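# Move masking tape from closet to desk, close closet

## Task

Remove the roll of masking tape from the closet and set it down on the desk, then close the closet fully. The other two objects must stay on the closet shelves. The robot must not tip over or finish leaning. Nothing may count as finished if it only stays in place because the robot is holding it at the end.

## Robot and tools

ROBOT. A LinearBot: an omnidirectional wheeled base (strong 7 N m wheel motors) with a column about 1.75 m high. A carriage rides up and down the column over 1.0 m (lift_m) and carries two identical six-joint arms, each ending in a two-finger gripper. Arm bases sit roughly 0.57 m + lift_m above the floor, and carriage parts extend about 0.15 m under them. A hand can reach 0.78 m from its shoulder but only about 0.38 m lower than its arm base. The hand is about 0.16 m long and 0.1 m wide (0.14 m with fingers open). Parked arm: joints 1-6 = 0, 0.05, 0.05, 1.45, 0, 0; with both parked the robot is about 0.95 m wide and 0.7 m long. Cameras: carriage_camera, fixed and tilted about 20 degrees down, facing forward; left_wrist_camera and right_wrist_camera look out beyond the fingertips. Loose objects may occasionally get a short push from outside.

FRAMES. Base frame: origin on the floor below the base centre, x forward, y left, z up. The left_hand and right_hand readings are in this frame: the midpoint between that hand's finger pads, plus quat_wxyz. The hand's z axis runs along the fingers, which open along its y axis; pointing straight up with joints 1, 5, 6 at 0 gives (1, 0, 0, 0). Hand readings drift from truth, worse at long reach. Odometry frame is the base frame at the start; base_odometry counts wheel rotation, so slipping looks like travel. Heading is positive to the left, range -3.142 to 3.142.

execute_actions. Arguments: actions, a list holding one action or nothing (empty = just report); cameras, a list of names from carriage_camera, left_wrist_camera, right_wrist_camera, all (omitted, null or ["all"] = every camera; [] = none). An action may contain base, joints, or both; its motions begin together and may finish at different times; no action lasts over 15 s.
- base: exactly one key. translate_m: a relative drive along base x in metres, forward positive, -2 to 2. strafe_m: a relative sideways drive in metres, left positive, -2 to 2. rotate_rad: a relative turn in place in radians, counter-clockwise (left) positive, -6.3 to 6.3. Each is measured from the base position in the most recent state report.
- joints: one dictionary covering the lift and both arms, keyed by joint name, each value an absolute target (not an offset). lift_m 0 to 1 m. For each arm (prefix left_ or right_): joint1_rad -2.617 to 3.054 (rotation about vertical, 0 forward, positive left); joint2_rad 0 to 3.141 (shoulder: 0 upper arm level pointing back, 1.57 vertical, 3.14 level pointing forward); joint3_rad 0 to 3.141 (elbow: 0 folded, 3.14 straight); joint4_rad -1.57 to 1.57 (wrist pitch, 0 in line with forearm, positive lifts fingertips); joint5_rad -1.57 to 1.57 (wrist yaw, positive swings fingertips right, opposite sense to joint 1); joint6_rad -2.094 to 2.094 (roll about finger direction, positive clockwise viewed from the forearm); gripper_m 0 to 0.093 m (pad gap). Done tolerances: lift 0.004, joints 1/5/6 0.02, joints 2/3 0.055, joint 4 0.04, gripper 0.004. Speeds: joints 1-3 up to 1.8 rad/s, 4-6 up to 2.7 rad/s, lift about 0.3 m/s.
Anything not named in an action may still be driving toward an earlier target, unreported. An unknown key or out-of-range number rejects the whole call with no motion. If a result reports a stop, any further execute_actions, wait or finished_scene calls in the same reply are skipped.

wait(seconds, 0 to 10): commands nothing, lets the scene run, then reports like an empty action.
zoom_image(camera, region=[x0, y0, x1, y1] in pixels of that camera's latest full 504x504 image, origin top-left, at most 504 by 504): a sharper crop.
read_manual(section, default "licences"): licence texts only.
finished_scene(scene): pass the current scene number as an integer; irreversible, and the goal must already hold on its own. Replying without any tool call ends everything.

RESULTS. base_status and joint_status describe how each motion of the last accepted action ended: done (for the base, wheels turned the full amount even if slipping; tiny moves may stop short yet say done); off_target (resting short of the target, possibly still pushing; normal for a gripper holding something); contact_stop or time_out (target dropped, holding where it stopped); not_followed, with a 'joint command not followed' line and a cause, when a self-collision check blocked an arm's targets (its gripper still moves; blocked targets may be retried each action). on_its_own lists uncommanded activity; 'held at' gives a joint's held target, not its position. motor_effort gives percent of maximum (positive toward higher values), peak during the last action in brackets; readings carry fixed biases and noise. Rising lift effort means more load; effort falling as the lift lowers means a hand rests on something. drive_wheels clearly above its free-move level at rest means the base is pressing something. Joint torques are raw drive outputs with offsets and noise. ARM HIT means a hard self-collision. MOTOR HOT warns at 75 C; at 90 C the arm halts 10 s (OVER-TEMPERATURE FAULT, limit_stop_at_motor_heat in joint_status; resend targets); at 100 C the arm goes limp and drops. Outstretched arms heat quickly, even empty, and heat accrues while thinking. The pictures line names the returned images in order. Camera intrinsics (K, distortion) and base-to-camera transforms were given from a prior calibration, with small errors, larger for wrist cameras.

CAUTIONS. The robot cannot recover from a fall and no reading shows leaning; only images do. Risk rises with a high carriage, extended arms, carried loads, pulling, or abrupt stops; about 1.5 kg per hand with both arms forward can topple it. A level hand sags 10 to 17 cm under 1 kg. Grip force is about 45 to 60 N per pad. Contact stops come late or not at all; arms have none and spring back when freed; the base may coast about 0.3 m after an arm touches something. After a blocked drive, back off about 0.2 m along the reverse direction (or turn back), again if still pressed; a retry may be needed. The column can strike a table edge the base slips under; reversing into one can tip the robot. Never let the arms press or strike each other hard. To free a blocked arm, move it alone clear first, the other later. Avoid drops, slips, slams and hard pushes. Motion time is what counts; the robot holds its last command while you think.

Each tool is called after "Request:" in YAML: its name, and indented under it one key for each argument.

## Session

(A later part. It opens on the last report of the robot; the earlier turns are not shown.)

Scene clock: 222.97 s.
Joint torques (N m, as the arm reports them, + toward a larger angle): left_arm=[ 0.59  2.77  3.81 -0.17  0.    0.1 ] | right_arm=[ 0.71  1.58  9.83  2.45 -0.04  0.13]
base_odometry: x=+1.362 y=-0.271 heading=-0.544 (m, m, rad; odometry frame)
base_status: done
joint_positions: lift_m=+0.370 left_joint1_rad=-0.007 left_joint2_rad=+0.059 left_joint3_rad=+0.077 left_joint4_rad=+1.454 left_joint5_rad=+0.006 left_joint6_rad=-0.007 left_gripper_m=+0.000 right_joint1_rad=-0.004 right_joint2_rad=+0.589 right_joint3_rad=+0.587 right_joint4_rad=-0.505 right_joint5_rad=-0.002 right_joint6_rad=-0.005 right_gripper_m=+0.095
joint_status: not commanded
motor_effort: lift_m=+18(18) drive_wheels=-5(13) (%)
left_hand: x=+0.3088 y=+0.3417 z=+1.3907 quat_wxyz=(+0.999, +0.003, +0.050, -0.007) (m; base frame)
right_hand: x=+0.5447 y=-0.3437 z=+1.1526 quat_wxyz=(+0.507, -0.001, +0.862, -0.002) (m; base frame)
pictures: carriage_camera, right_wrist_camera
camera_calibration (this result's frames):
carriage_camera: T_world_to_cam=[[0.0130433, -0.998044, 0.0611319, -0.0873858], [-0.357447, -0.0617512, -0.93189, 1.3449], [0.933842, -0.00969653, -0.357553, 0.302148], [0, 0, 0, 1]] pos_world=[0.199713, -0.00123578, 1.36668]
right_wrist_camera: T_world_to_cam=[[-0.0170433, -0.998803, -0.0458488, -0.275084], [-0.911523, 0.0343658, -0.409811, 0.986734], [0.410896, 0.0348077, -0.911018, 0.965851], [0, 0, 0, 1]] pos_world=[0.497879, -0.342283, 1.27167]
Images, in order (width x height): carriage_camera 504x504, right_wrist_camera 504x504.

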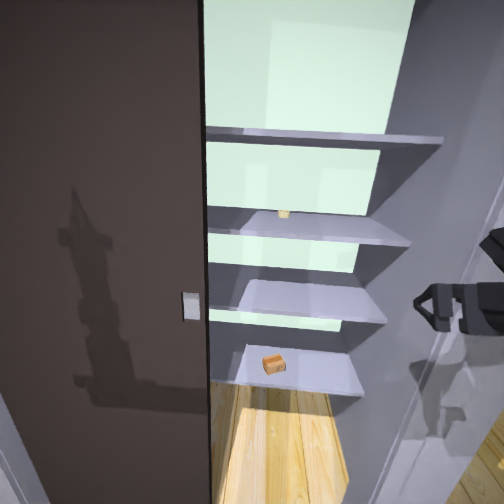

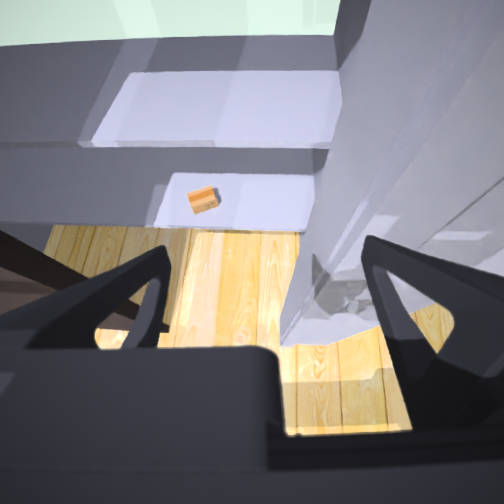

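Request:
zoom_image:
  camera: "carriage_camera"
  region: [165, 275, 225, 335]

Region (165, 275, 225, 335) of carriage_camera's 504x504 image, scaled by 8.400, with more detail than that image has.

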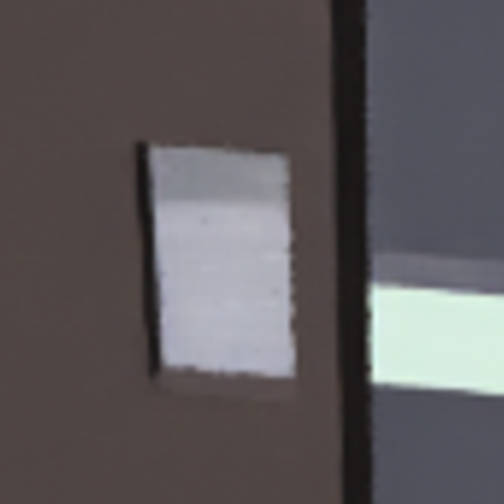

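Request:
execute_actions:
  actions:
    - {"joints":{"lift_m":0.545,"left_joint4_rad":1.55,"right_joint1_rad":0.27,"right_joint2_rad":2.665,"right_joint3_rad":2.34,"right_joint4_rad":-0.275,"right_gripper_m":0.093}}
  cameras: ["carriage_camera","right_wrist_camera"]

Scene clock: 259.13 s.
Joint torques (N m, as the arm reports them, + toward a larger angle): left_arm=[ 0.57  2.91  4.61 -0.25  0.01  0.07] | right_arm=[  0.54 -20.96  10.92   2.4   -0.01   0.11]
base_odometry: x=+1.362 y=-0.271 heading=-0.544 (m, m, rad; odometry frame)
base_status: not commanded
joint_positions: lift_m=+0.545 left_joint1_rad=-0.007 left_joint2_rad=+0.059 left_joint3_rad=+0.066 left_joint4_rad=+1.544 left_joint5_rad=+0.005 left_joint6_rad=-0.007 left_gripper_m=+0.000 right_joint1_rad=+0.266 right_joint2_rad=+2.683 right_joint3_rad=+2.320 right_joint4_rad=-0.289 right_joint5_rad=+0.000 right_joint6_rad=-0.005 right_gripper_m=+0.093
joint_status: all done
motor_effort: lift_m=+18(20) drive_wheels=-4(5) (%)
left_hand: x=+0.2901 y=+0.3420 z=+1.5641 quat_wxyz=(+1.000, +0.002, +0.010, -0.007) (m; base frame)
right_hand: x=+0.9619 y=-0.1581 z=+1.1781 quat_wxyz=(+0.440, -0.121, +0.888, +0.058) (m; base frame)
pictures: carriage_camera, right_wrist_camera
camera_calibration (this result's frames):
carriage_camera: T_world_to_cam=[[0.0130433, -0.998044, 0.0611319, -0.0980808], [-0.357447, -0.0617512, -0.93189, 1.50794], [0.933842, -0.00969653, -0.357553, 0.364702], [0, 0, 0, 1]] pos_world=[0.199713, -0.00123578, 1.54163]
right_wrist_camera: T_world_to_cam=[[0.24335, -0.968991, -0.0428672, -0.330631], [-0.935308, -0.222728, -0.27494, 1.19445], [0.256867, 0.107001, -0.960505, 1.02904], [0, 0, 0, 1]] pos_world=[0.933314, -0.164449, 1.30263]
Images, in order (width x height): carriage_camera 504x504, right_wrist_camera 504x504.

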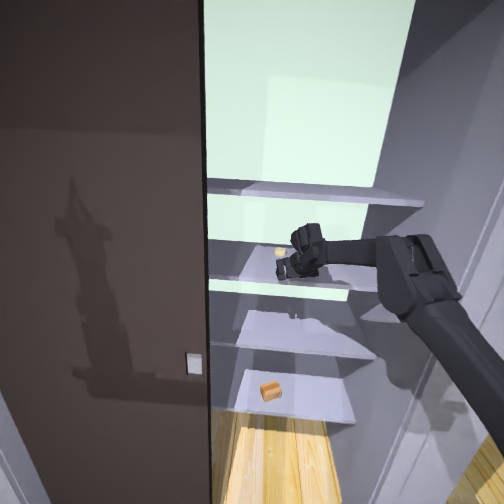

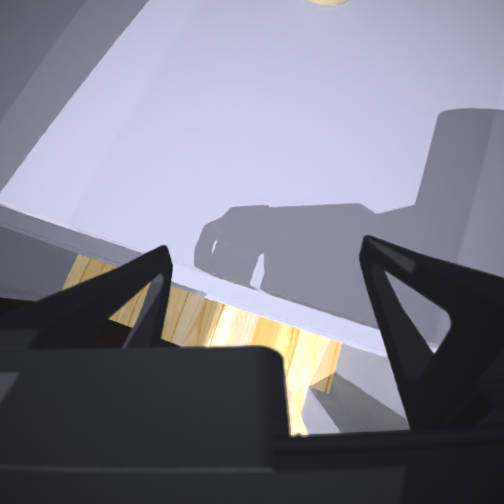

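Request:
execute_actions:
  actions:
    - {"base":{"translate_m":0.17},"joints":{"lift_m":0.565}}
  cameras: ["carriage_camera","right_wrist_camera"]

Scene clock: 263.90 s.
Joint torques (N m, as the arm reports them, + toward a larger angle): left_arm=[ 0.58  2.94  4.51 -0.31  0.    0.11] | right_arm=[  0.24 -19.93  10.13   2.31  -0.05   0.08]
base_odometry: x=+1.507 y=-0.358 heading=-0.543 (m, m, rad; odometry frame)
base_status: done
joint_positions: lift_m=+0.565 left_joint1_rad=-0.007 left_joint2_rad=+0.058 left_joint3_rad=+0.066 left_joint4_rad=+1.547 left_joint5_rad=+0.005 left_joint6_rad=-0.007 left_gripper_m=+0.000 right_joint1_rad=+0.268 right_joint2_rad=+2.671 right_joint3_rad=+2.326 right_joint4_rad=-0.281 right_joint5_rad=+0.000 right_joint6_rad=-0.005 right_gripper_m=+0.093
joint_status: all done
motor_effort: lift_m=+18(21) drive_wheels=-4(10) (%)
left_hand: x=+0.2890 y=+0.3420 z=+1.5841 quat_wxyz=(+1.000, +0.002, +0.008, -0.007) (m; base frame)
right_hand: x=+0.9644 y=-0.1560 z=+1.2106 quat_wxyz=(+0.451, -0.121, +0.882, +0.060) (m; base frame)
pictures: carriage_camera, right_wrist_camera
camera_calibration (this result's frames):
carriage_camera: T_world_to_cam=[[0.0130433, -0.998044, 0.0611319, -0.0993054], [-0.357447, -0.0617512, -0.93189, 1.5266], [0.933842, -0.00969653, -0.357553, 0.371864], [0, 0, 0, 1]] pos_world=[0.199713, -0.00123578, 1.56166]
right_wrist_camera: T_world_to_cam=[[0.246292, -0.968224, -0.043379, -0.329932], [-0.927582, -0.222507, -0.300136, 1.22929], [0.280947, 0.114159, -0.952909, 1.0281], [0, 0, 0, 1]] pos_world=[0.932686, -0.163289, 1.33433]
Images, in order (width x height): carriage_camera 504x504, right_wrist_camera 504x504.

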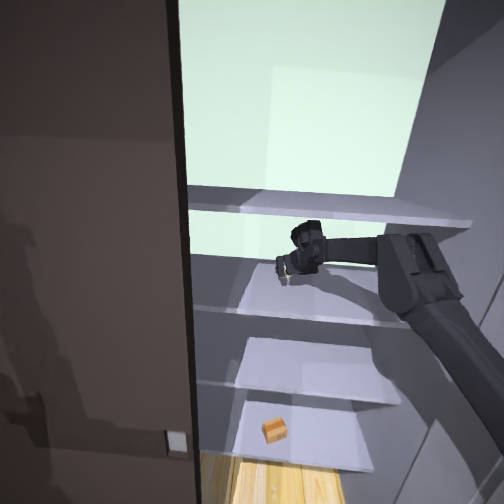

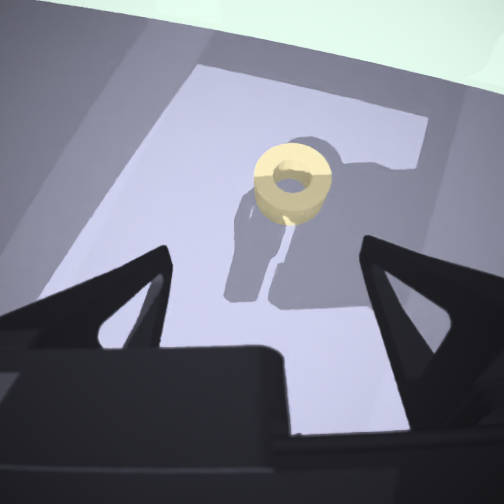

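Request:
execute_actions:
  actions:
    - {"base":{"translate_m":0.071},"joints":{"lift_m":0.555}}
  cameras: []

Request:
execute_actions:
  actions:
    - {"joints":{"lift_m":0.528}}
  cameras: ["right_wrist_camera"]

Scene clock: 272.70 s.
Joint torques (N m, as the arm reports them, + toward a larger angle): left_arm=[ 0.6   3.06  4.6  -0.34  0.    0.13] | right_arm=[  0.03 -20.19  10.     2.33  -0.05   0.09]
base_odometry: x=+1.568 y=-0.395 heading=-0.542 (m, m, rad; odometry frame)
base_status: done
joint_positions: lift_m=+0.555 left_joint1_rad=-0.007 left_joint2_rad=+0.057 left_joint3_rad=+0.065 left_joint4_rad=+1.550 left_joint5_rad=+0.005 left_joint6_rad=-0.007 left_gripper_m=+0.000 right_joint1_rad=+0.270 right_joint2_rad=+2.673 right_joint3_rad=+2.326 right_joint4_rad=-0.283 right_joint5_rad=+0.000 right_joint6_rad=-0.005 right_gripper_m=+0.093
joint_status: all done
motor_effort: lift_m=+19(18) drive_wheels=-4(12) (%)
left_hand: x=+0.2881 y=+0.3420 z=+1.5739 quat_wxyz=(+1.000, +0.002, +0.006, -0.007) (m; base frame)
right_hand: x=+0.9637 y=-0.1548 z=+1.1984 quat_wxyz=(+0.449, -0.122, +0.883, +0.060) (m; base frame)
pictures: none
No camera images: the call's "cameras" was empty. Leave "cameras" out to get every camera's image.

Scene clock: 273.43 s.
Joint torques (N m, as the arm reports them, + toward a larger angle): left_arm=[ 0.67  3.04  4.44 -0.38 -0.02  0.13] | right_arm=[  0.2  -20.82  10.14   2.38  -0.05   0.09]
base_odometry: x=+1.568 y=-0.395 heading=-0.542 (m, m, rad; odometry frame)
base_status: not commanded
joint_positions: lift_m=+0.528 left_joint1_rad=-0.007 left_joint2_rad=+0.057 left_joint3_rad=+0.065 left_joint4_rad=+1.550 left_joint5_rad=+0.005 left_joint6_rad=-0.007 left_gripper_m=+0.000 right_joint1_rad=+0.270 right_joint2_rad=+2.679 right_joint3_rad=+2.326 right_joint4_rad=-0.284 right_joint5_rad=+0.000 right_joint6_rad=-0.005 right_gripper_m=+0.093
joint_status: all done
motor_effort: lift_m=+19(19) drive_wheels=-4(4) (%)
left_hand: x=+0.2881 y=+0.3420 z=+1.5469 quat_wxyz=(+1.000, +0.002, +0.006, -0.007) (m; base frame)
right_hand: x=+0.9632 y=-0.1549 z=+1.1675 quat_wxyz=(+0.446, -0.123, +0.884, +0.060) (m; base frame)
pictures: right_wrist_camera
camera_calibration (this result's frames):
right_wrist_camera: T_world_to_cam=[[0.247677, -0.96788, -0.0431675, -0.332006], [-0.9303, -0.225146, -0.289571, 1.20534], [0.270551, 0.111879, -0.956183, 1.00066], [0, 0, 0, 1]] pos_world=[0.932823, -0.16192, 1.29151]
Images, in order (width x height): right_wrist_camera 504x504.

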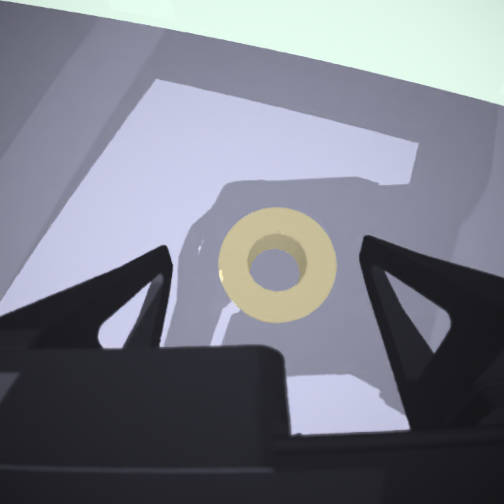

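Request:
execute_actions:
  actions:
    - {"joints":{"lift_m":0.522}}
  cameras: []

Request:
execute_actions:
  actions:
    - {"joints":{"right_gripper_m":0.03}}
  cameras: ["right_wrist_camera"]

Scene clock: 276.73 s.
Joint torques (N m, as the arm reports them, + toward a larger angle): left_arm=[ 0.57  3.05  4.44 -0.33  0.03  0.11] | right_arm=[  0.23 -20.55  10.08   2.32   0.     0.1 ]
base_odometry: x=+1.568 y=-0.395 heading=-0.542 (m, m, rad; odometry frame)
base_status: not commanded
joint_positions: lift_m=+0.522 left_joint1_rad=-0.007 left_joint2_rad=+0.057 left_joint3_rad=+0.065 left_joint4_rad=+1.550 left_joint5_rad=+0.005 left_joint6_rad=-0.007 left_gripper_m=+0.000 right_joint1_rad=+0.270 right_joint2_rad=+2.677 right_joint3_rad=+2.326 right_joint4_rad=-0.280 right_joint5_rad=-0.001 right_joint6_rad=-0.004 right_gripper_m=+0.093
joint_status: all done
motor_effort: lift_m=+19(20) drive_wheels=+4(4) (%)
left_hand: x=+0.2881 y=+0.3420 z=+1.5409 quat_wxyz=(+1.000, +0.002, +0.006, -0.007) (m; base frame)
right_hand: x=+0.9638 y=-0.1546 z=+1.1632 quat_wxyz=(+0.449, -0.122, +0.883, +0.061) (m; base frame)
pictures: none
No camera images: the call's "cameras" was empty. Leave "cameras" out to get every camera's image.

Scene clock: 277.37 s.
Joint torques (N m, as the arm reports them, + toward a larger angle): left_arm=[ 0.66  3.02  4.6  -0.36 -0.02  0.1 ] | right_arm=[  0.23 -20.54  10.25   2.3   -0.03   0.08]
base_odometry: x=+1.568 y=-0.395 heading=-0.542 (m, m, rad; odometry frame)
base_status: not commanded
joint_positions: lift_m=+0.522 left_joint1_rad=-0.007 left_joint2_rad=+0.057 left_joint3_rad=+0.065 left_joint4_rad=+1.550 left_joint5_rad=+0.005 left_joint6_rad=-0.007 left_gripper_m=+0.000 right_joint1_rad=+0.270 right_joint2_rad=+2.677 right_joint3_rad=+2.326 right_joint4_rad=-0.280 right_joint5_rad=-0.001 right_joint6_rad=-0.004 right_gripper_m=+0.049
joint_status: right_gripper_m off_target (ended at +0.049, target +0.030)
motor_effort: lift_m=+19(19) drive_wheels=+4(3) (%)
left_hand: x=+0.2881 y=+0.3420 z=+1.5409 quat_wxyz=(+1.000, +0.002, +0.006, -0.007) (m; base frame)
right_hand: x=+0.9638 y=-0.1547 z=+1.1633 quat_wxyz=(+0.449, -0.122, +0.883, +0.060) (m; base frame)
pictures: right_wrist_camera
camera_calibration (this result's frames):
right_wrist_camera: T_world_to_cam=[[0.247309, -0.967904, -0.0447255, -0.329947], [-0.929044, -0.223765, -0.294629, 1.20961], [0.275165, 0.114416, -0.954564, 0.990509], [0, 0, 0, 1]] pos_world=[0.932829, -0.162018, 1.28713]
Images, in order (width x height): right_wrist_camera 504x504.

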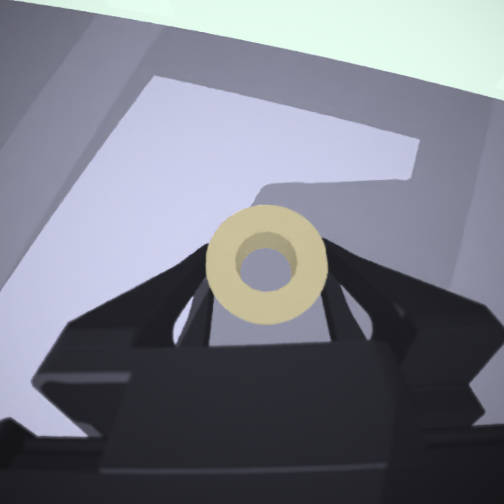

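Request:
execute_actions:
  actions:
    - {"base":{"translate_m":-0.25},"joints":{"lift_m":0.555}}
  cameras: ["carriage_camera","right_wrist_camera"]

Scene clock: 284.27 s.
Joint torques (N m, as the arm reports them, + toward a larger angle): left_arm=[ 0.6   3.03  4.65 -0.32  0.    0.1 ] | right_arm=[  0.19 -19.61  10.14   2.3   -0.02   0.09]
base_odometry: x=+1.354 y=-0.265 heading=-0.542 (m, m, rad; odometry frame)
base_status: done
joint_positions: lift_m=+0.555 left_joint1_rad=-0.007 left_joint2_rad=+0.057 left_joint3_rad=+0.065 left_joint4_rad=+1.549 left_joint5_rad=+0.004 left_joint6_rad=-0.006 left_gripper_m=+0.000 right_joint1_rad=+0.270 right_joint2_rad=+2.667 right_joint3_rad=+2.326 right_joint4_rad=-0.283 right_joint5_rad=+0.000 right_joint6_rad=-0.004 right_gripper_m=+0.049
joint_status: all done
motor_effort: lift_m=+18(23) drive_wheels=-1(8) (%)
left_hand: x=+0.2883 y=+0.3421 z=+1.5739 quat_wxyz=(+1.000, +0.002, +0.007, -0.007) (m; base frame)
right_hand: x=+0.9639 y=-0.1547 z=+1.2026 quat_wxyz=(+0.452, -0.122, +0.882, +0.061) (m; base frame)
pictures: carriage_camera, right_wrist_camera
camera_calibration (this result's frames):
carriage_camera: T_world_to_cam=[[0.0130433, -0.998044, 0.0611319, -0.0986943], [-0.357447, -0.0617512, -0.93189, 1.51729], [0.933842, -0.00969653, -0.357553, 0.36829], [0, 0, 0, 1]] pos_world=[0.199713, -0.00123578, 1.55166]
right_wrist_camera: T_world_to_cam=[[0.247325, -0.967904, -0.0446446, -0.328362], [-0.927013, -0.222967, -0.301551, 1.22782], [0.281918, 0.115967, -0.952404, 1.01917], [0, 0, 0, 1]] pos_world=[0.932095, -0.16225, 1.32626]
Images, in order (width x height): carriage_camera 504x504, right_wrist_camera 504x504.

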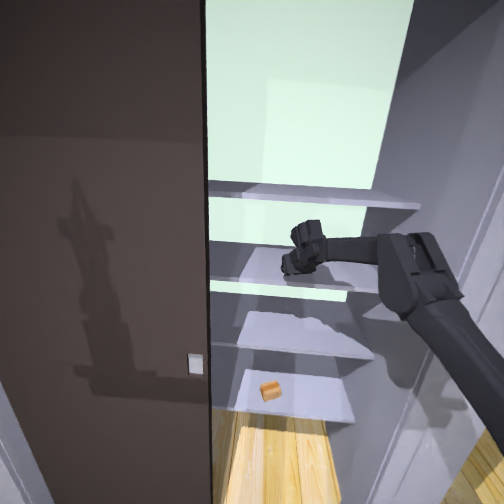

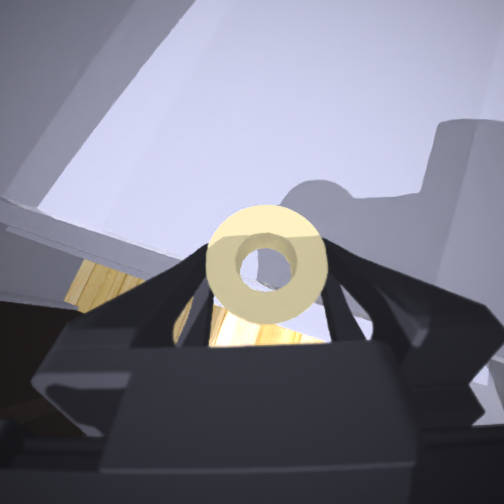

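Request:
execute_actions:
  actions:
    - {"joints":{"right_joint2_rad":0.45,"right_joint3_rad":0.45,"right_joint4_rad":-0.6,"left_joint1_rad":-0.065,"left_joint2_rad":1.0,"left_joint3_rad":0.3,"left_joint4_rad":0.74,"left_joint5_rad":0.12}}
  cameras: []

Request:
execute_actions:
  actions:
    - {"base":{"strafe_m":-0.175},"joints":{"lift_m":0.262,"right_joint1_rad":0.0}}

Scene clock: 292.17 s.
Joint torques (N m, as the arm reports them, + toward a larger angle): left_arm=[-0.44 -1.58  7.55  2.57  0.12  0.09] | right_arm=[ 0.16  0.12  8.19  2.45 -0.01  0.07]
base_odometry: x=+1.354 y=-0.265 heading=-0.542 (m, m, rad; odometry frame)
base_status: not commanded
joint_positions: lift_m=+0.555 left_joint1_rad=-0.059 left_joint2_rad=+0.994 left_joint3_rad=+0.296 left_joint4_rad=+0.732 left_joint5_rad=+0.111 left_joint6_rad=-0.006 left_gripper_m=+0.000 right_joint1_rad=+0.270 right_joint2_rad=+0.461 right_joint3_rad=+0.457 right_joint4_rad=-0.614 right_joint5_rad=+0.000 right_joint6_rad=-0.004 right_gripper_m=+0.049
joint_status: all done
motor_effort: lift_m=+18(19) drive_wheels=+2(1) (%)
left_hand: x=+0.6294 y=+0.3032 z=+1.3696 quat_wxyz=(+0.717, +0.058, +0.692, -0.062) (m; base frame)
right_hand: x=+0.5051 y=-0.2817 z=+1.2851 quat_wxyz=(+0.455, -0.121, +0.880, +0.061) (m; base frame)
pictures: none
No camera images: the call's "cameras" was empty. Leave "cameras" out to get every camera's image.

Scene clock: 294.23 s.
Joint torques (N m, as the arm reports them, + toward a larger angle): left_arm=[-0.43 -1.5   7.62  2.57  0.13  0.1 ] | right_arm=[-0.02  0.29  7.93  2.38 -0.03  0.1 ]
base_odometry: x=+1.264 y=-0.415 heading=-0.542 (m, m, rad; odometry frame)
base_status: done
joint_positions: lift_m=+0.262 left_joint1_rad=-0.059 left_joint2_rad=+0.994 left_joint3_rad=+0.296 left_joint4_rad=+0.734 left_joint5_rad=+0.112 left_joint6_rad=-0.006 left_gripper_m=+0.000 right_joint1_rad=+0.004 right_joint2_rad=+0.461 right_joint3_rad=+0.457 right_joint4_rad=-0.616 right_joint5_rad=-0.002 right_joint6_rad=-0.004 right_gripper_m=+0.049
joint_status: all done
motor_effort: lift_m=+19(18) drive_wheels=+2(8) (%)
left_hand: x=+0.6293 y=+0.3031 z=+1.0770 quat_wxyz=(+0.717, +0.059, +0.692, -0.062) (m; base frame)
right_hand: x=+0.5130 y=-0.3416 z=+0.9915 quat_wxyz=(+0.457, -0.004, +0.889, +0.001) (m; base frame)
pictures: carriage_camera, left_wrist_camera, right_wrist_camera
camera_calibration (this result's frames):
carriage_camera: T_world_to_cam=[[0.0130433, -0.998044, 0.0611319, -0.0807763], [-0.357447, -0.0617512, -0.93189, 1.24415], [0.933842, -0.00969653, -0.357553, 0.26349], [0, 0, 0, 1]] pos_world=[0.199713, -0.00123578, 1.25856]
left_wrist_camera: T_world_to_cam=[[-0.165239, -0.985489, -0.0388282, 0.449817], [-0.529906, 0.121917, -0.839247, 1.213], [0.831803, -0.118101, -0.542362, 0.216475], [0, 0, 0, 1]] pos_world=[0.537039, 0.32097, 1.15288]
right_wrist_camera: T_world_to_cam=[[-0.0142347, -0.998869, -0.0453767, -0.282797], [-0.952022, 0.0274135, -0.3048, 0.806051], [0.305699, 0.0388609, -0.951335, 0.927335], [0, 0, 0, 1]] pos_world=[0.479868, -0.340611, 1.11506]
Images, in order (width x height): carriage_camera 504x504, left_wrist_camera 504x504, right_wrist_camera 504x504.

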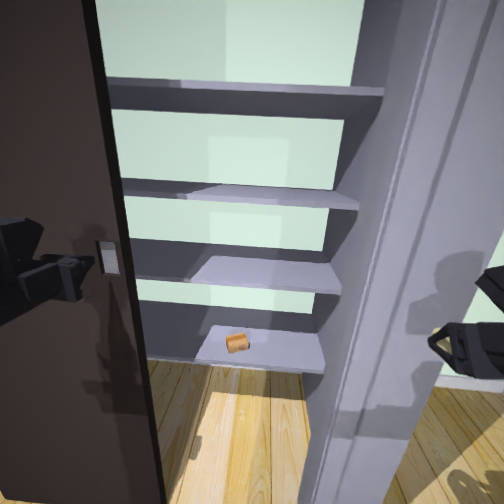

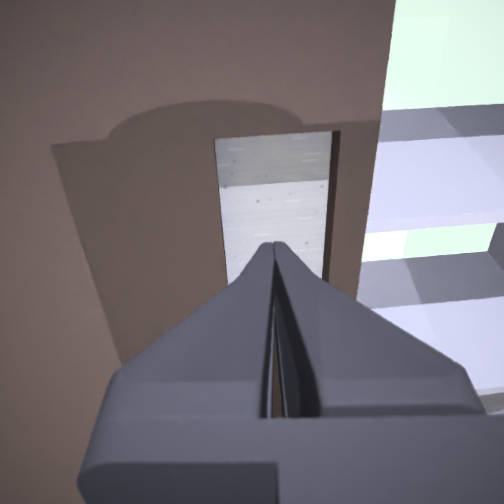

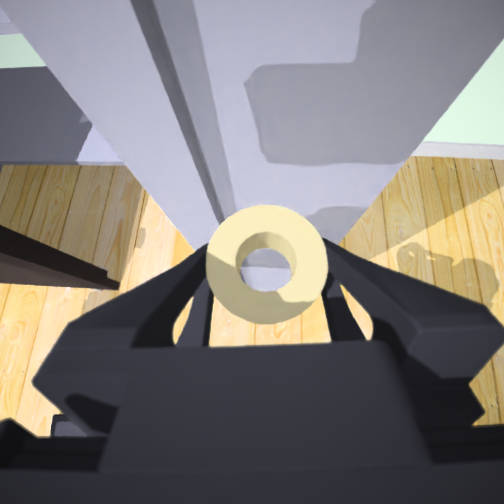

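Request:
execute_actions:
  actions:
    - {"base":{"translate_m":0.041},"joints":{"right_joint2_rad":0.3,"right_joint3_rad":0.3}}
  cameras: ["left_wrist_camera"]

Scene clock: 301.37 s.
Joint torques (N m, as the arm reports them, + toward a larger angle): left_arm=[-0.54 -1.64  7.64  2.55  0.15  0.1 ] | right_arm=[-0.23  0.77  8.01  2.46 -0.03  0.05]
base_odometry: x=+1.299 y=-0.436 heading=-0.543 (m, m, rad; odometry frame)
base_status: done
joint_positions: lift_m=+0.262 left_joint1_rad=-0.059 left_joint2_rad=+0.994 left_joint3_rad=+0.296 left_joint4_rad=+0.735 left_joint5_rad=+0.112 left_joint6_rad=-0.006 left_gripper_m=+0.000 right_joint1_rad=+0.004 right_joint2_rad=+0.313 right_joint3_rad=+0.305 right_joint4_rad=-0.617 right_joint5_rad=-0.002 right_joint6_rad=-0.004 right_gripper_m=+0.049
joint_status: all done
motor_effort: lift_m=+18(19) drive_wheels=+5(10) (%)
left_hand: x=+0.6293 y=+0.3031 z=+1.0773 quat_wxyz=(+0.718, +0.059, +0.691, -0.062) (m; base frame)
right_hand: x=+0.4978 y=-0.3416 z=+0.9534 quat_wxyz=(+0.455, -0.004, +0.890, +0.001) (m; base frame)
pictures: left_wrist_camera
camera_calibration (this result's frames):
left_wrist_camera: T_world_to_cam=[[-0.165194, -0.985492, -0.0389501, 0.449933], [-0.528947, 0.12186, -0.83986, 1.21335], [0.832422, -0.118138, -0.541403, 0.215253], [0, 0, 0, 1]] pos_world=[0.536942, 0.320976, 1.15311]
Images, in order (width x height): left_wrist_camera 504x504.

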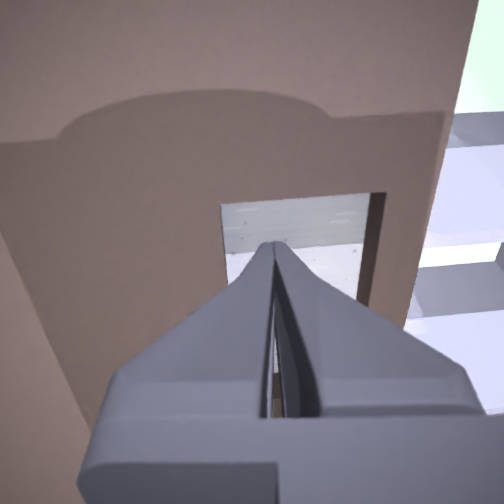

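Request:
execute_actions:
  actions:
    - {"base":{"strafe_m":-0.3},"joints":{"left_joint1_rad":-0.065}}
  cameras: ["carriage_camera","left_wrist_camera"]

Scene clock: 306.10 s.
Joint torques (N m, as the arm reports them, + toward a larger angle): left_arm=[-0.43 -1.04  7.8   2.49  0.02  0.08] | right_arm=[ 0.    0.89  8.39  2.4  -0.03  0.08]
base_odometry: x=+1.257 y=-0.507 heading=-0.542 (m, m, rad; odometry frame)
base_status: strafe_m contact_stop (by the wheels' count: -0.082 of -0.300)
joint_positions: lift_m=+0.262 left_joint1_rad=-0.060 left_joint2_rad=+0.989 left_joint3_rad=+0.291 left_joint4_rad=+0.739 left_joint5_rad=+0.126 left_joint6_rad=-0.006 left_gripper_m=+0.000 right_joint1_rad=+0.004 right_joint2_rad=+0.312 right_joint3_rad=+0.305 right_joint4_rad=-0.613 right_joint5_rad=+0.000 right_joint6_rad=-0.004 right_gripper_m=+0.049
joint_status: all done
motor_effort: lift_m=+18(18) drive_wheels=+3(14) (%)
left_hand: x=+0.6277 y=+0.3005 z=+1.0773 quat_wxyz=(+0.718, +0.064, +0.689, -0.067) (m; base frame)
right_hand: x=+0.4984 y=-0.3419 z=+0.9543 quat_wxyz=(+0.457, -0.004, +0.889, +0.000) (m; base frame)
pictures: carriage_camera, left_wrist_camera
camera_calibration (this result's frames):
carriage_camera: T_world_to_cam=[[0.0130433, -0.998044, 0.0611319, -0.0807797], [-0.357447, -0.0617512, -0.93189, 1.2442], [0.933842, -0.00969653, -0.357553, 0.26351], [0, 0, 0, 1]] pos_world=[0.199713, -0.00123578, 1.25861]
left_wrist_camera: T_world_to_cam=[[-0.17969, -0.982915, -0.0398805, 0.456382], [-0.524166, 0.129973, -0.84164, 1.20931], [0.832443, -0.13033, -0.538565, 0.216909], [0, 0, 0, 1]] pos_world=[0.53532, 0.319676, 1.15282]
Images, in order (width x height): carriage_camera 504x504, left_wrist_camera 504x504.

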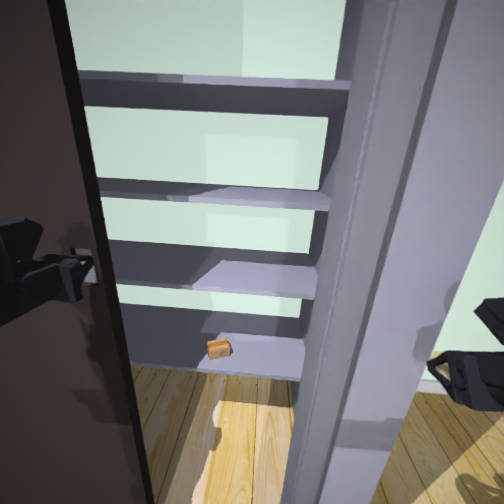

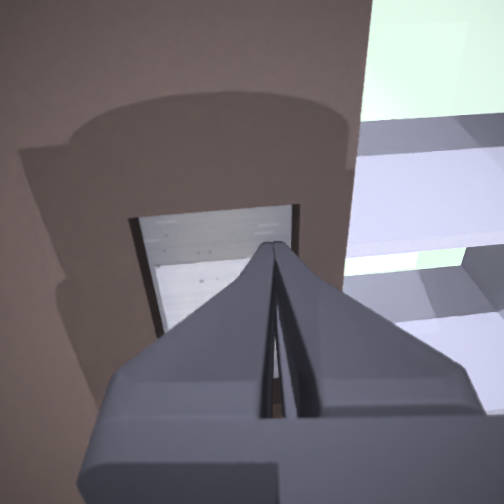

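Request:
execute_actions:
  actions:
    - {"base":{"strafe_m":-0.25},"joints":{"left_joint1_rad":-0.075,"left_joint5_rad":0.12}}
  cameras: ["carriage_camera","left_wrist_camera"]

Scene clock: 312.43 s.
Joint torques (N m, as the arm reports them, + toward a larger angle): left_arm=[-3.64  3.45 12.18  1.99  3.15  0.06] | right_arm=[-0.15  0.72  8.15  2.42 -0.06  0.02]
base_odometry: x=+1.128 y=-0.722 heading=-0.541 (m, m, rad; odometry frame)
base_status: done
joint_positions: lift_m=+0.262 left_joint1_rad=-0.033 left_joint2_rad=+0.934 left_joint3_rad=+0.229 left_joint4_rad=+0.782 left_joint5_rad=-0.157 left_joint6_rad=-0.005 left_gripper_m=+0.000 right_joint1_rad=+0.004 right_joint2_rad=+0.312 right_joint3_rad=+0.305 right_joint4_rad=-0.613 right_joint5_rad=+0.000 right_joint6_rad=-0.004 right_gripper_m=+0.049
joint_status: left_joint1_rad off_target (ended at -0.033, target -0.075); left_joint5_rad off_target (ended at -0.157, target +0.120)
motor_effort: lift_m=+18(18) drive_wheels=+5(12) (%)
left_hand: x=+0.6163 y=+0.3586 z=+1.0761 quat_wxyz=(+0.733, -0.048, +0.678, +0.039) (m; base frame)
right_hand: x=+0.4984 y=-0.3419 z=+0.9543 quat_wxyz=(+0.457, -0.004, +0.889, +0.000) (m; base frame)
pictures: carriage_camera, left_wrist_camera
camera_calibration (this result's frames):
carriage_camera: T_world_to_cam=[[0.0130433, -0.998044, 0.0611319, -0.0807797], [-0.357447, -0.0617512, -0.93189, 1.2442], [0.933842, -0.00969653, -0.357553, 0.26351], [0, 0, 0, 1]] pos_world=[0.199713, -0.00123578, 1.25861]
left_wrist_camera: T_world_to_cam=[[0.128873, -0.99139, -0.0232059, 0.306332], [-0.507376, -0.0458129, -0.860506, 1.26776], [0.852034, 0.12267, -0.508911, 0.0985324], [0, 0, 0, 1]] pos_world=[0.519799, 0.349687, 1.14817]
Images, in order (width x height): carriage_camera 504x504, left_wrist_camera 504x504.

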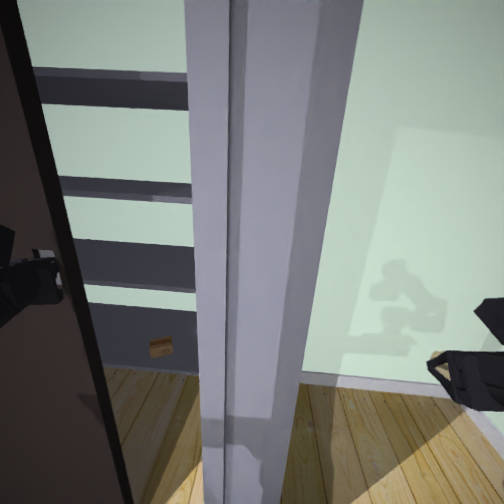

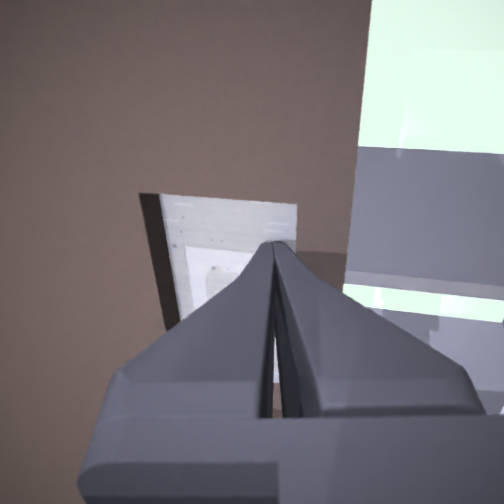

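Request:
execute_actions:
  actions:
    - {"joints":{"left_joint2_rad":0.925,"left_joint3_rad":0.225}}
  cameras: ["carriage_camera","left_wrist_camera"]

Scene clock: 316.83 s.
Joint torques (N m, as the arm reports them, + toward a larger angle): left_arm=[-2.44  0.54  8.4   2.07  1.13  0.1 ] | right_arm=[-0.08  0.7   8.37  2.4  -0.03  0.08]
base_odometry: x=+1.128 y=-0.722 heading=-0.541 (m, m, rad; odometry frame)
base_status: not commanded
joint_positions: lift_m=+0.262 left_joint1_rad=-0.048 left_joint2_rad=+0.900 left_joint3_rad=+0.211 left_joint4_rad=+0.773 left_joint5_rad=+0.025 left_joint6_rad=-0.004 left_gripper_m=+0.000 right_joint1_rad=+0.004 right_joint2_rad=+0.312 right_joint3_rad=+0.305 right_joint4_rad=-0.613 right_joint5_rad=+0.000 right_joint6_rad=-0.004 right_gripper_m=+0.049
joint_status: all done
on_its_own: left_joint5_rad moved +0.182 toward your old target +0.120
motor_effort: lift_m=+18(18) drive_wheels=+4(6) (%)
left_hand: x=+0.6117 y=+0.3227 z=+1.0761 quat_wxyz=(+0.736, +0.024, +0.676, -0.028) (m; base frame)
right_hand: x=+0.4984 y=-0.3419 z=+0.9543 quat_wxyz=(+0.457, -0.004, +0.889, +0.000) (m; base frame)
pictures: carriage_camera, left_wrist_camera
camera_calibration (this result's frames):
carriage_camera: T_world_to_cam=[[0.0130433, -0.998044, 0.0611319, -0.0807797], [-0.357447, -0.0617512, -0.93189, 1.2442], [0.933842, -0.00969653, -0.357553, 0.26351], [0, 0, 0, 1]] pos_world=[0.199713, -0.00123578, 1.25861]
left_wrist_camera: T_world_to_cam=[[-0.0665185, -0.997029, -0.0388443, 0.409494], [-0.498891, 0.0669488, -0.864075, 1.22599], [0.864108, -0.0380979, -0.501863, 0.143834], [0, 0, 0, 1]] pos_world=[0.514587, 0.331678, 1.14744]
Images, in order (width x height): carriage_camera 504x504, left_wrist_camera 504x504.

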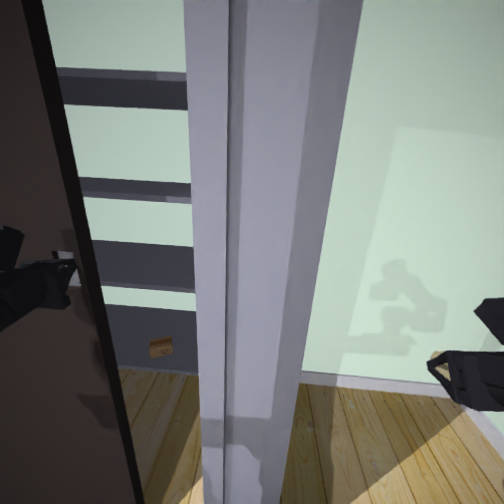

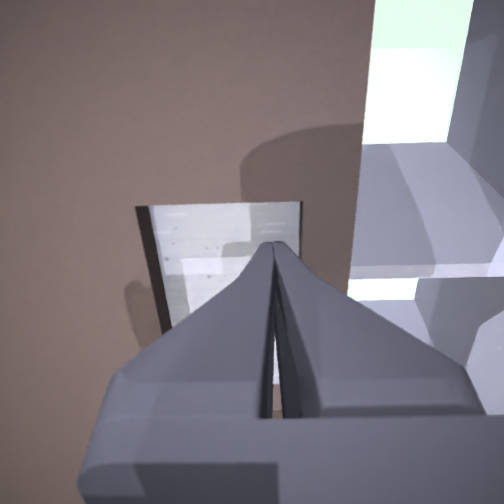

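Request:
execute_actions:
  actions:
    - {"base":{"strafe_m":-0.13},"joints":{"left_joint2_rad":0.87,"left_joint3_rad":0.175}}
  cameras: ["carriage_camera","left_wrist_camera"]

Scene clock: 324.93 s.
Joint torques (N m, as the arm reports them, + toward a larger angle): left_arm=[-0.9   0.45  7.82  1.99  0.03  0.07] | right_arm=[-0.02  0.63  8.23  2.4  -0.06  0.07]
base_odometry: x=+1.062 y=-0.833 heading=-0.540 (m, m, rad; odometry frame)
base_status: done
joint_positions: lift_m=+0.262 left_joint1_rad=-0.065 left_joint2_rad=+0.849 left_joint3_rad=+0.168 left_joint4_rad=+0.784 left_joint5_rad=+0.117 left_joint6_rad=-0.004 left_gripper_m=+0.000 right_joint1_rad=+0.004 right_joint2_rad=+0.312 right_joint3_rad=+0.305 right_joint4_rad=-0.613 right_joint5_rad=+0.000 right_joint6_rad=-0.004 right_gripper_m=+0.049
joint_status: all done
on_its_own: left_joint5_rad moved +0.092 to your old target +0.120
motor_effort: lift_m=+18(18) drive_wheels=-2(10) (%)
left_hand: x=+0.5992 y=+0.3022 z=+1.0736 quat_wxyz=(+0.739, +0.064, +0.667, -0.065) (m; base frame)
right_hand: x=+0.4984 y=-0.3419 z=+0.9543 quat_wxyz=(+0.457, -0.004, +0.889, +0.000) (m; base frame)
pictures: carriage_camera, left_wrist_camera
camera_calibration (this result's frames):
carriage_camera: T_world_to_cam=[[0.0130433, -0.998044, 0.0611319, -0.0807798], [-0.357447, -0.0617512, -0.93189, 1.2442], [0.933842, -0.00969653, -0.357553, 0.26351], [0, 0, 0, 1]] pos_world=[0.199713, -0.00123578, 1.25861]
left_wrist_camera: T_world_to_cam=[[-0.173085, -0.98371, -0.0485486, 0.458385], [-0.472122, 0.126129, -0.872463, 1.19413], [0.864374, -0.128089, -0.486262, 0.162822], [0, 0, 0, 1]] pos_world=[0.502374, 0.32116, 1.14326]
Images, in order (width x height): carriage_camera 504x504, left_wrist_camera 504x504.

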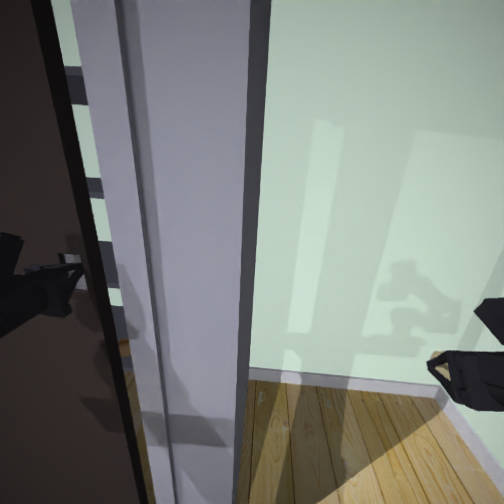

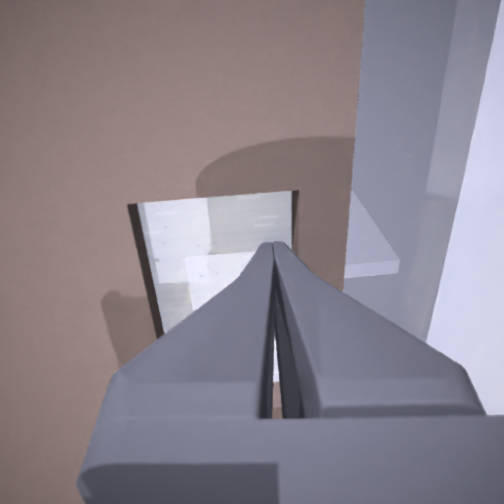

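Request:
execute_actions:
  actions:
    - {"base":{"strafe_m":-0.075},"joints":{"left_joint2_rad":0.835,"left_joint3_rad":0.145}}
  cameras: ["carriage_camera","left_wrist_camera"]

Scene clock: 329.77 s.
Joint torques (N m, as the arm reports them, + toward a larger angle): left_arm=[-1.3   0.71  7.69  1.88  0.43  0.07] | right_arm=[-0.2   0.83  8.08  2.43 -0.06  0.1 ]
base_odometry: x=+1.023 y=-0.898 heading=-0.540 (m, m, rad; odometry frame)
base_status: done
joint_positions: lift_m=+0.262 left_joint1_rad=-0.061 left_joint2_rad=+0.815 left_joint3_rad=+0.139 left_joint4_rad=+0.791 left_joint5_rad=+0.090 left_joint6_rad=-0.004 left_gripper_m=+0.000 right_joint1_rad=+0.004 right_joint2_rad=+0.312 right_joint3_rad=+0.305 right_joint4_rad=-0.613 right_joint5_rad=+0.000 right_joint6_rad=-0.004 right_gripper_m=+0.049
joint_status: all done
motor_effort: lift_m=+18(18) drive_wheels=+3(10) (%)
left_hand: x=+0.5937 y=+0.3084 z=+1.0721 quat_wxyz=(+0.745, +0.053, +0.663, -0.054) (m; base frame)
right_hand: x=+0.4984 y=-0.3419 z=+0.9543 quat_wxyz=(+0.457, -0.004, +0.889, +0.000) (m; base frame)
pictures: carriage_camera, left_wrist_camera
camera_calibration (this result's frames):
carriage_camera: T_world_to_cam=[[0.0130433, -0.998044, 0.0611319, -0.0807798], [-0.357447, -0.0617512, -0.93189, 1.2442], [0.933842, -0.00969653, -0.357553, 0.26351], [0, 0, 0, 1]] pos_world=[0.199713, -0.00123578, 1.25862]
left_wrist_camera: T_world_to_cam=[[-0.14214, -0.988736, -0.0468846, 0.444839], [-0.46422, 0.10842, -0.879059, 1.19728], [0.87424, -0.103185, -0.474402, 0.141404], [0, 0, 0, 1]] pos_world=[0.495409, 0.32461, 1.14042]
Images, in order (width x height): carriage_camera 504x504, left_wrist_camera 504x504.

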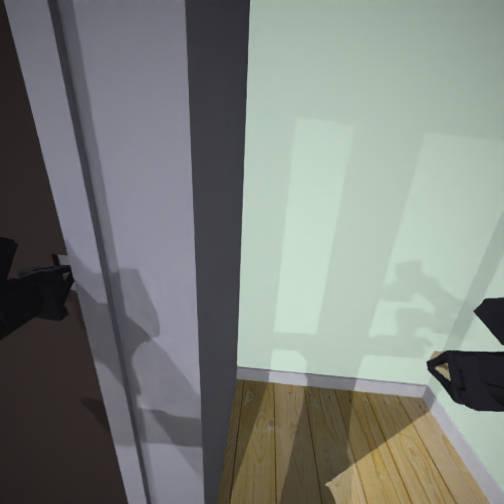

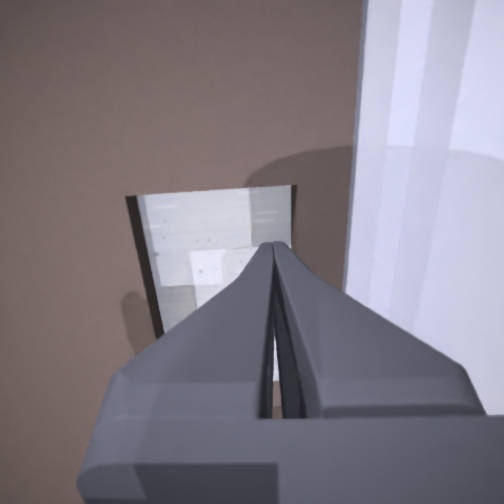

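Request:
execute_actions:
  actions:
    - {"joints":{"left_joint1_rad":-0.14,"left_joint2_rad":0.81,"left_joint3_rad":0.13}}
  cameras: ["left_wrist_camera"]

Scene clock: 333.47 s.
Joint torques (N m, as the arm reports them, + toward a larger angle): left_arm=[-2.72 -0.42  6.96  1.94  1.11  0.1 ] | right_arm=[-0.2   0.82  8.22  2.42 -0.05  0.08]
base_odometry: x=+1.023 y=-0.898 heading=-0.540 (m, m, rad; odometry frame)
base_status: not commanded
joint_positions: lift_m=+0.262 left_joint1_rad=-0.108 left_joint2_rad=+0.807 left_joint3_rad=+0.137 left_joint4_rad=+0.786 left_joint5_rad=+0.022 left_joint6_rad=-0.004 left_gripper_m=+0.000 right_joint1_rad=+0.004 right_joint2_rad=+0.312 right_joint3_rad=+0.305 right_joint4_rad=-0.613 right_joint5_rad=+0.000 right_joint6_rad=-0.004 right_gripper_m=+0.049
joint_status: left_joint1_rad off_target (ended at -0.108, target -0.140); the others done
motor_effort: lift_m=+18(18) drive_wheels=+3(3) (%)
left_hand: x=+0.5928 y=+0.3056 z=+1.0721 quat_wxyz=(+0.745, +0.043, +0.664, -0.049) (m; base frame)
right_hand: x=+0.4984 y=-0.3419 z=+0.9543 quat_wxyz=(+0.457, -0.004, +0.889, +0.000) (m; base frame)
pictures: left_wrist_camera
camera_calibration (this result's frames):
left_wrist_camera: T_world_to_cam=[[-0.121463, -0.991827, -0.0390544, 0.422271], [-0.466895, 0.0918105, -0.879534, 1.20424], [0.875931, -0.0885964, -0.474231, 0.136283], [0, 0, 0, 1]] pos_world=[0.494169, 0.320332, 1.14029]
Images, in order (width x height): left_wrist_camera 504x504.

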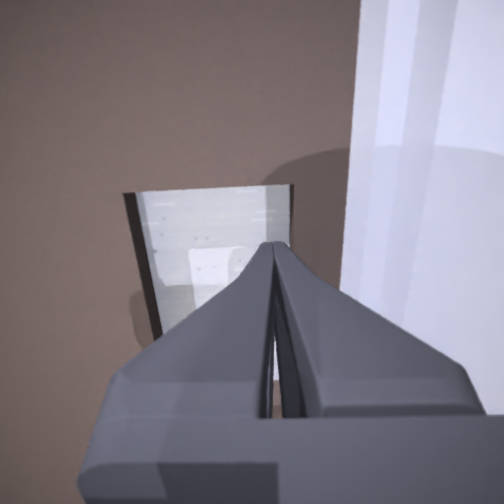

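Request:
execute_actions:
  actions:
    - {"joints":{"left_joint1_rad":-0.18,"left_joint5_rad":0.2}}
  cameras: ["left_wrist_camera"]

Scene clock: 337.97 s.
Joint torques (N m, as the arm reports them, + toward a larger angle): left_arm=[-4.77 -0.53  7.07  1.93  2.34  0.08] | right_arm=[-0.06  0.82  8.08  2.4  -0.04  0.11]
base_odometry: x=+1.023 y=-0.898 heading=-0.540 (m, m, rad; odometry frame)
base_status: not commanded
joint_positions: lift_m=+0.262 left_joint1_rad=-0.126 left_joint2_rad=+0.807 left_joint3_rad=+0.137 left_joint4_rad=+0.786 left_joint5_rad=-0.002 left_joint6_rad=-0.004 left_gripper_m=+0.000 right_joint1_rad=+0.004 right_joint2_rad=+0.312 right_joint3_rad=+0.305 right_joint4_rad=-0.613 right_joint5_rad=+0.000 right_joint6_rad=-0.004 right_gripper_m=+0.049
joint_status: left_joint1_rad off_target (ended at -0.126, target -0.180); left_joint5_rad off_target (ended at -0.002, target +0.200)
motor_effort: lift_m=+18(18) drive_wheels=+3(3) (%)
left_hand: x=+0.5926 y=+0.3043 z=+1.0721 quat_wxyz=(+0.745, +0.040, +0.664, -0.048) (m; base frame)
right_hand: x=+0.4984 y=-0.3419 z=+0.9543 quat_wxyz=(+0.457, -0.004, +0.889, +0.000) (m; base frame)
pictures: left_wrist_camera
camera_calibration (this result's frames):
left_wrist_camera: T_world_to_cam=[[-0.114827, -0.992726, -0.0361907, 0.41423], [-0.467785, 0.0861755, -0.879631, 1.20664], [0.876351, -0.0840758, -0.474278, 0.134719], [0, 0, 0, 1]] pos_world=[0.493954, 0.318561, 1.14029]
Images, in order (width x height): left_wrist_camera 504x504.

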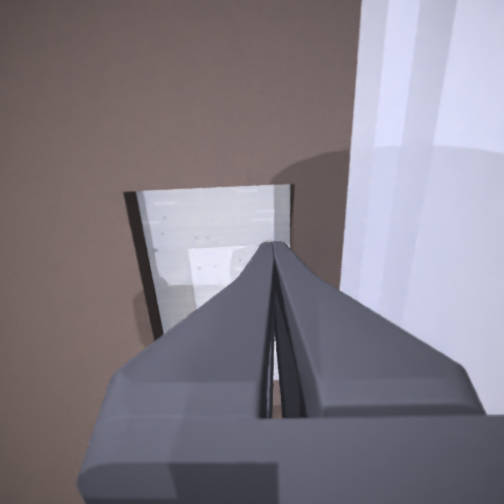

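Request:
execute_actions:
  actions:
    - {"joints":{"left_joint1_rad":-0.095,"left_joint5_rad":0.0}}
  cameras: []

Request:
execute_actions:
  actions:
    - {"base":{"translate_m":-2.0}}
  cameras: ["carriage_camera"]

Scene clock: 350.87 s.
Joint torques (N m, as the arm reports them, + toward a larger angle): left_arm=[ 1.15 -0.58  6.85  1.94 -0.09  0.08] | right_arm=[-0.02  0.74  8.27  2.43 -0.02  0.09]
base_odometry: x=+1.023 y=-0.898 heading=-0.540 (m, m, rad; odometry frame)
base_status: not commanded
joint_positions: lift_m=+0.262 left_joint1_rad=-0.107 left_joint2_rad=+0.807 left_joint3_rad=+0.137 left_joint4_rad=+0.785 left_joint5_rad=+0.015 left_joint6_rad=-0.004 left_gripper_m=+0.000 right_joint1_rad=+0.004 right_joint2_rad=+0.312 right_joint3_rad=+0.305 right_joint4_rad=-0.613 right_joint5_rad=+0.000 right_joint6_rad=-0.004 right_gripper_m=+0.049
joint_status: all done
motor_effort: lift_m=+18(18) drive_wheels=+2(3) (%)
left_hand: x=+0.5930 y=+0.3071 z=+1.0720 quat_wxyz=(+0.745, +0.040, +0.664, -0.046) (m; base frame)
right_hand: x=+0.4984 y=-0.3419 z=+0.9543 quat_wxyz=(+0.457, -0.004, +0.889, +0.000) (m; base frame)
pictures: none
No camera images: the call's "cameras" was empty. Leave "cameras" out to get every camera's image.

Scene clock: 357.27 s.
Joint torques (N m, as the arm reports them, + toward a larger angle): left_arm=[ 0.69 -0.56  6.92  2.37 -0.04  0.06] | right_arm=[-0.06  0.75  8.16  2.38 -0.05  0.07]
base_odometry: x=-0.692 y=+0.131 heading=-0.540 (m, m, rad; odometry frame)
base_status: done
joint_positions: lift_m=+0.262 left_joint1_rad=-0.104 left_joint2_rad=+0.807 left_joint3_rad=+0.137 left_joint4_rad=+0.749 left_joint5_rad=+0.011 left_joint6_rad=-0.004 left_gripper_m=+0.000 right_joint1_rad=+0.004 right_joint2_rad=+0.312 right_joint3_rad=+0.305 right_joint4_rad=-0.613 right_joint5_rad=+0.000 right_joint6_rad=-0.004 right_gripper_m=+0.049
joint_status: not commanded
motor_effort: lift_m=+18(18) drive_wheels=-1(11) (%)
left_hand: x=+0.5940 y=+0.3086 z=+1.0632 quat_wxyz=(+0.733, +0.038, +0.677, -0.043) (m; base frame)
right_hand: x=+0.4984 y=-0.3419 z=+0.9543 quat_wxyz=(+0.457, -0.004, +0.889, +0.000) (m; base frame)
pictures: carriage_camera
camera_calibration (this result's frames):
carriage_camera: T_world_to_cam=[[0.0130433, -0.998044, 0.0611319, -0.0807798], [-0.357447, -0.0617512, -0.93189, 1.2442], [0.933842, -0.00969653, -0.357553, 0.26351], [0, 0, 0, 1]] pos_world=[0.199713, -0.00123578, 1.25862]
Images, in order (width x height): carriage_camera 504x504.

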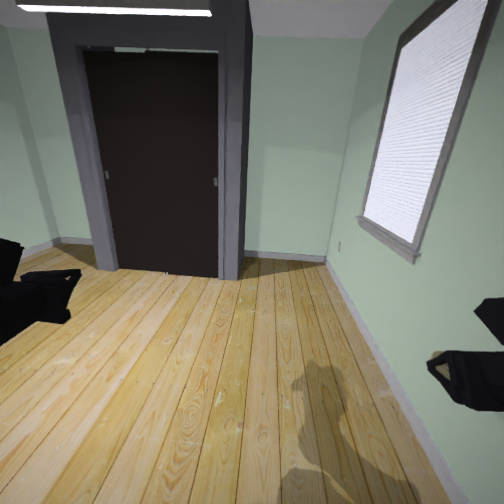

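Request:
zoom_image:
  camera: "carriage_camera"
  region: [70, 30, 250, 290]

Region (70, 30, 250, 290) of carriage_camera's 504x504 image, scaled by 1.938, with more detail than that image has; it fills the left 349 columns of this view, and the rest is white.

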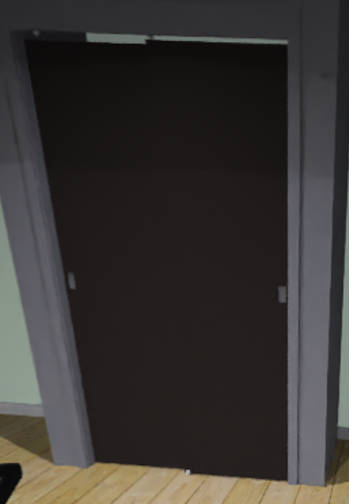

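Request:
zoom_image:
  camera: "carriage_camera"
  region: [85, 150, 135, 200]

Region (85, 150, 135, 200) of carriage_camera's 504x504 image, scaled by 10.080, with more detail than that image has.

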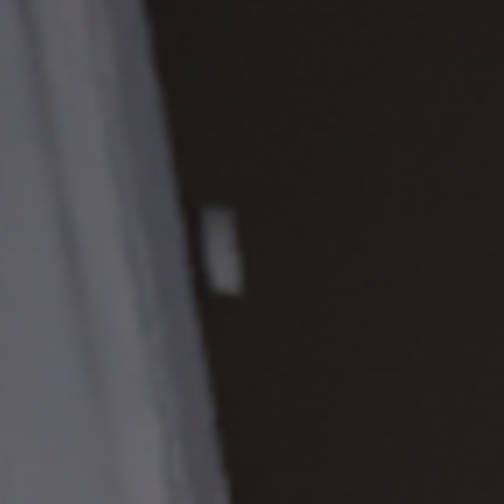

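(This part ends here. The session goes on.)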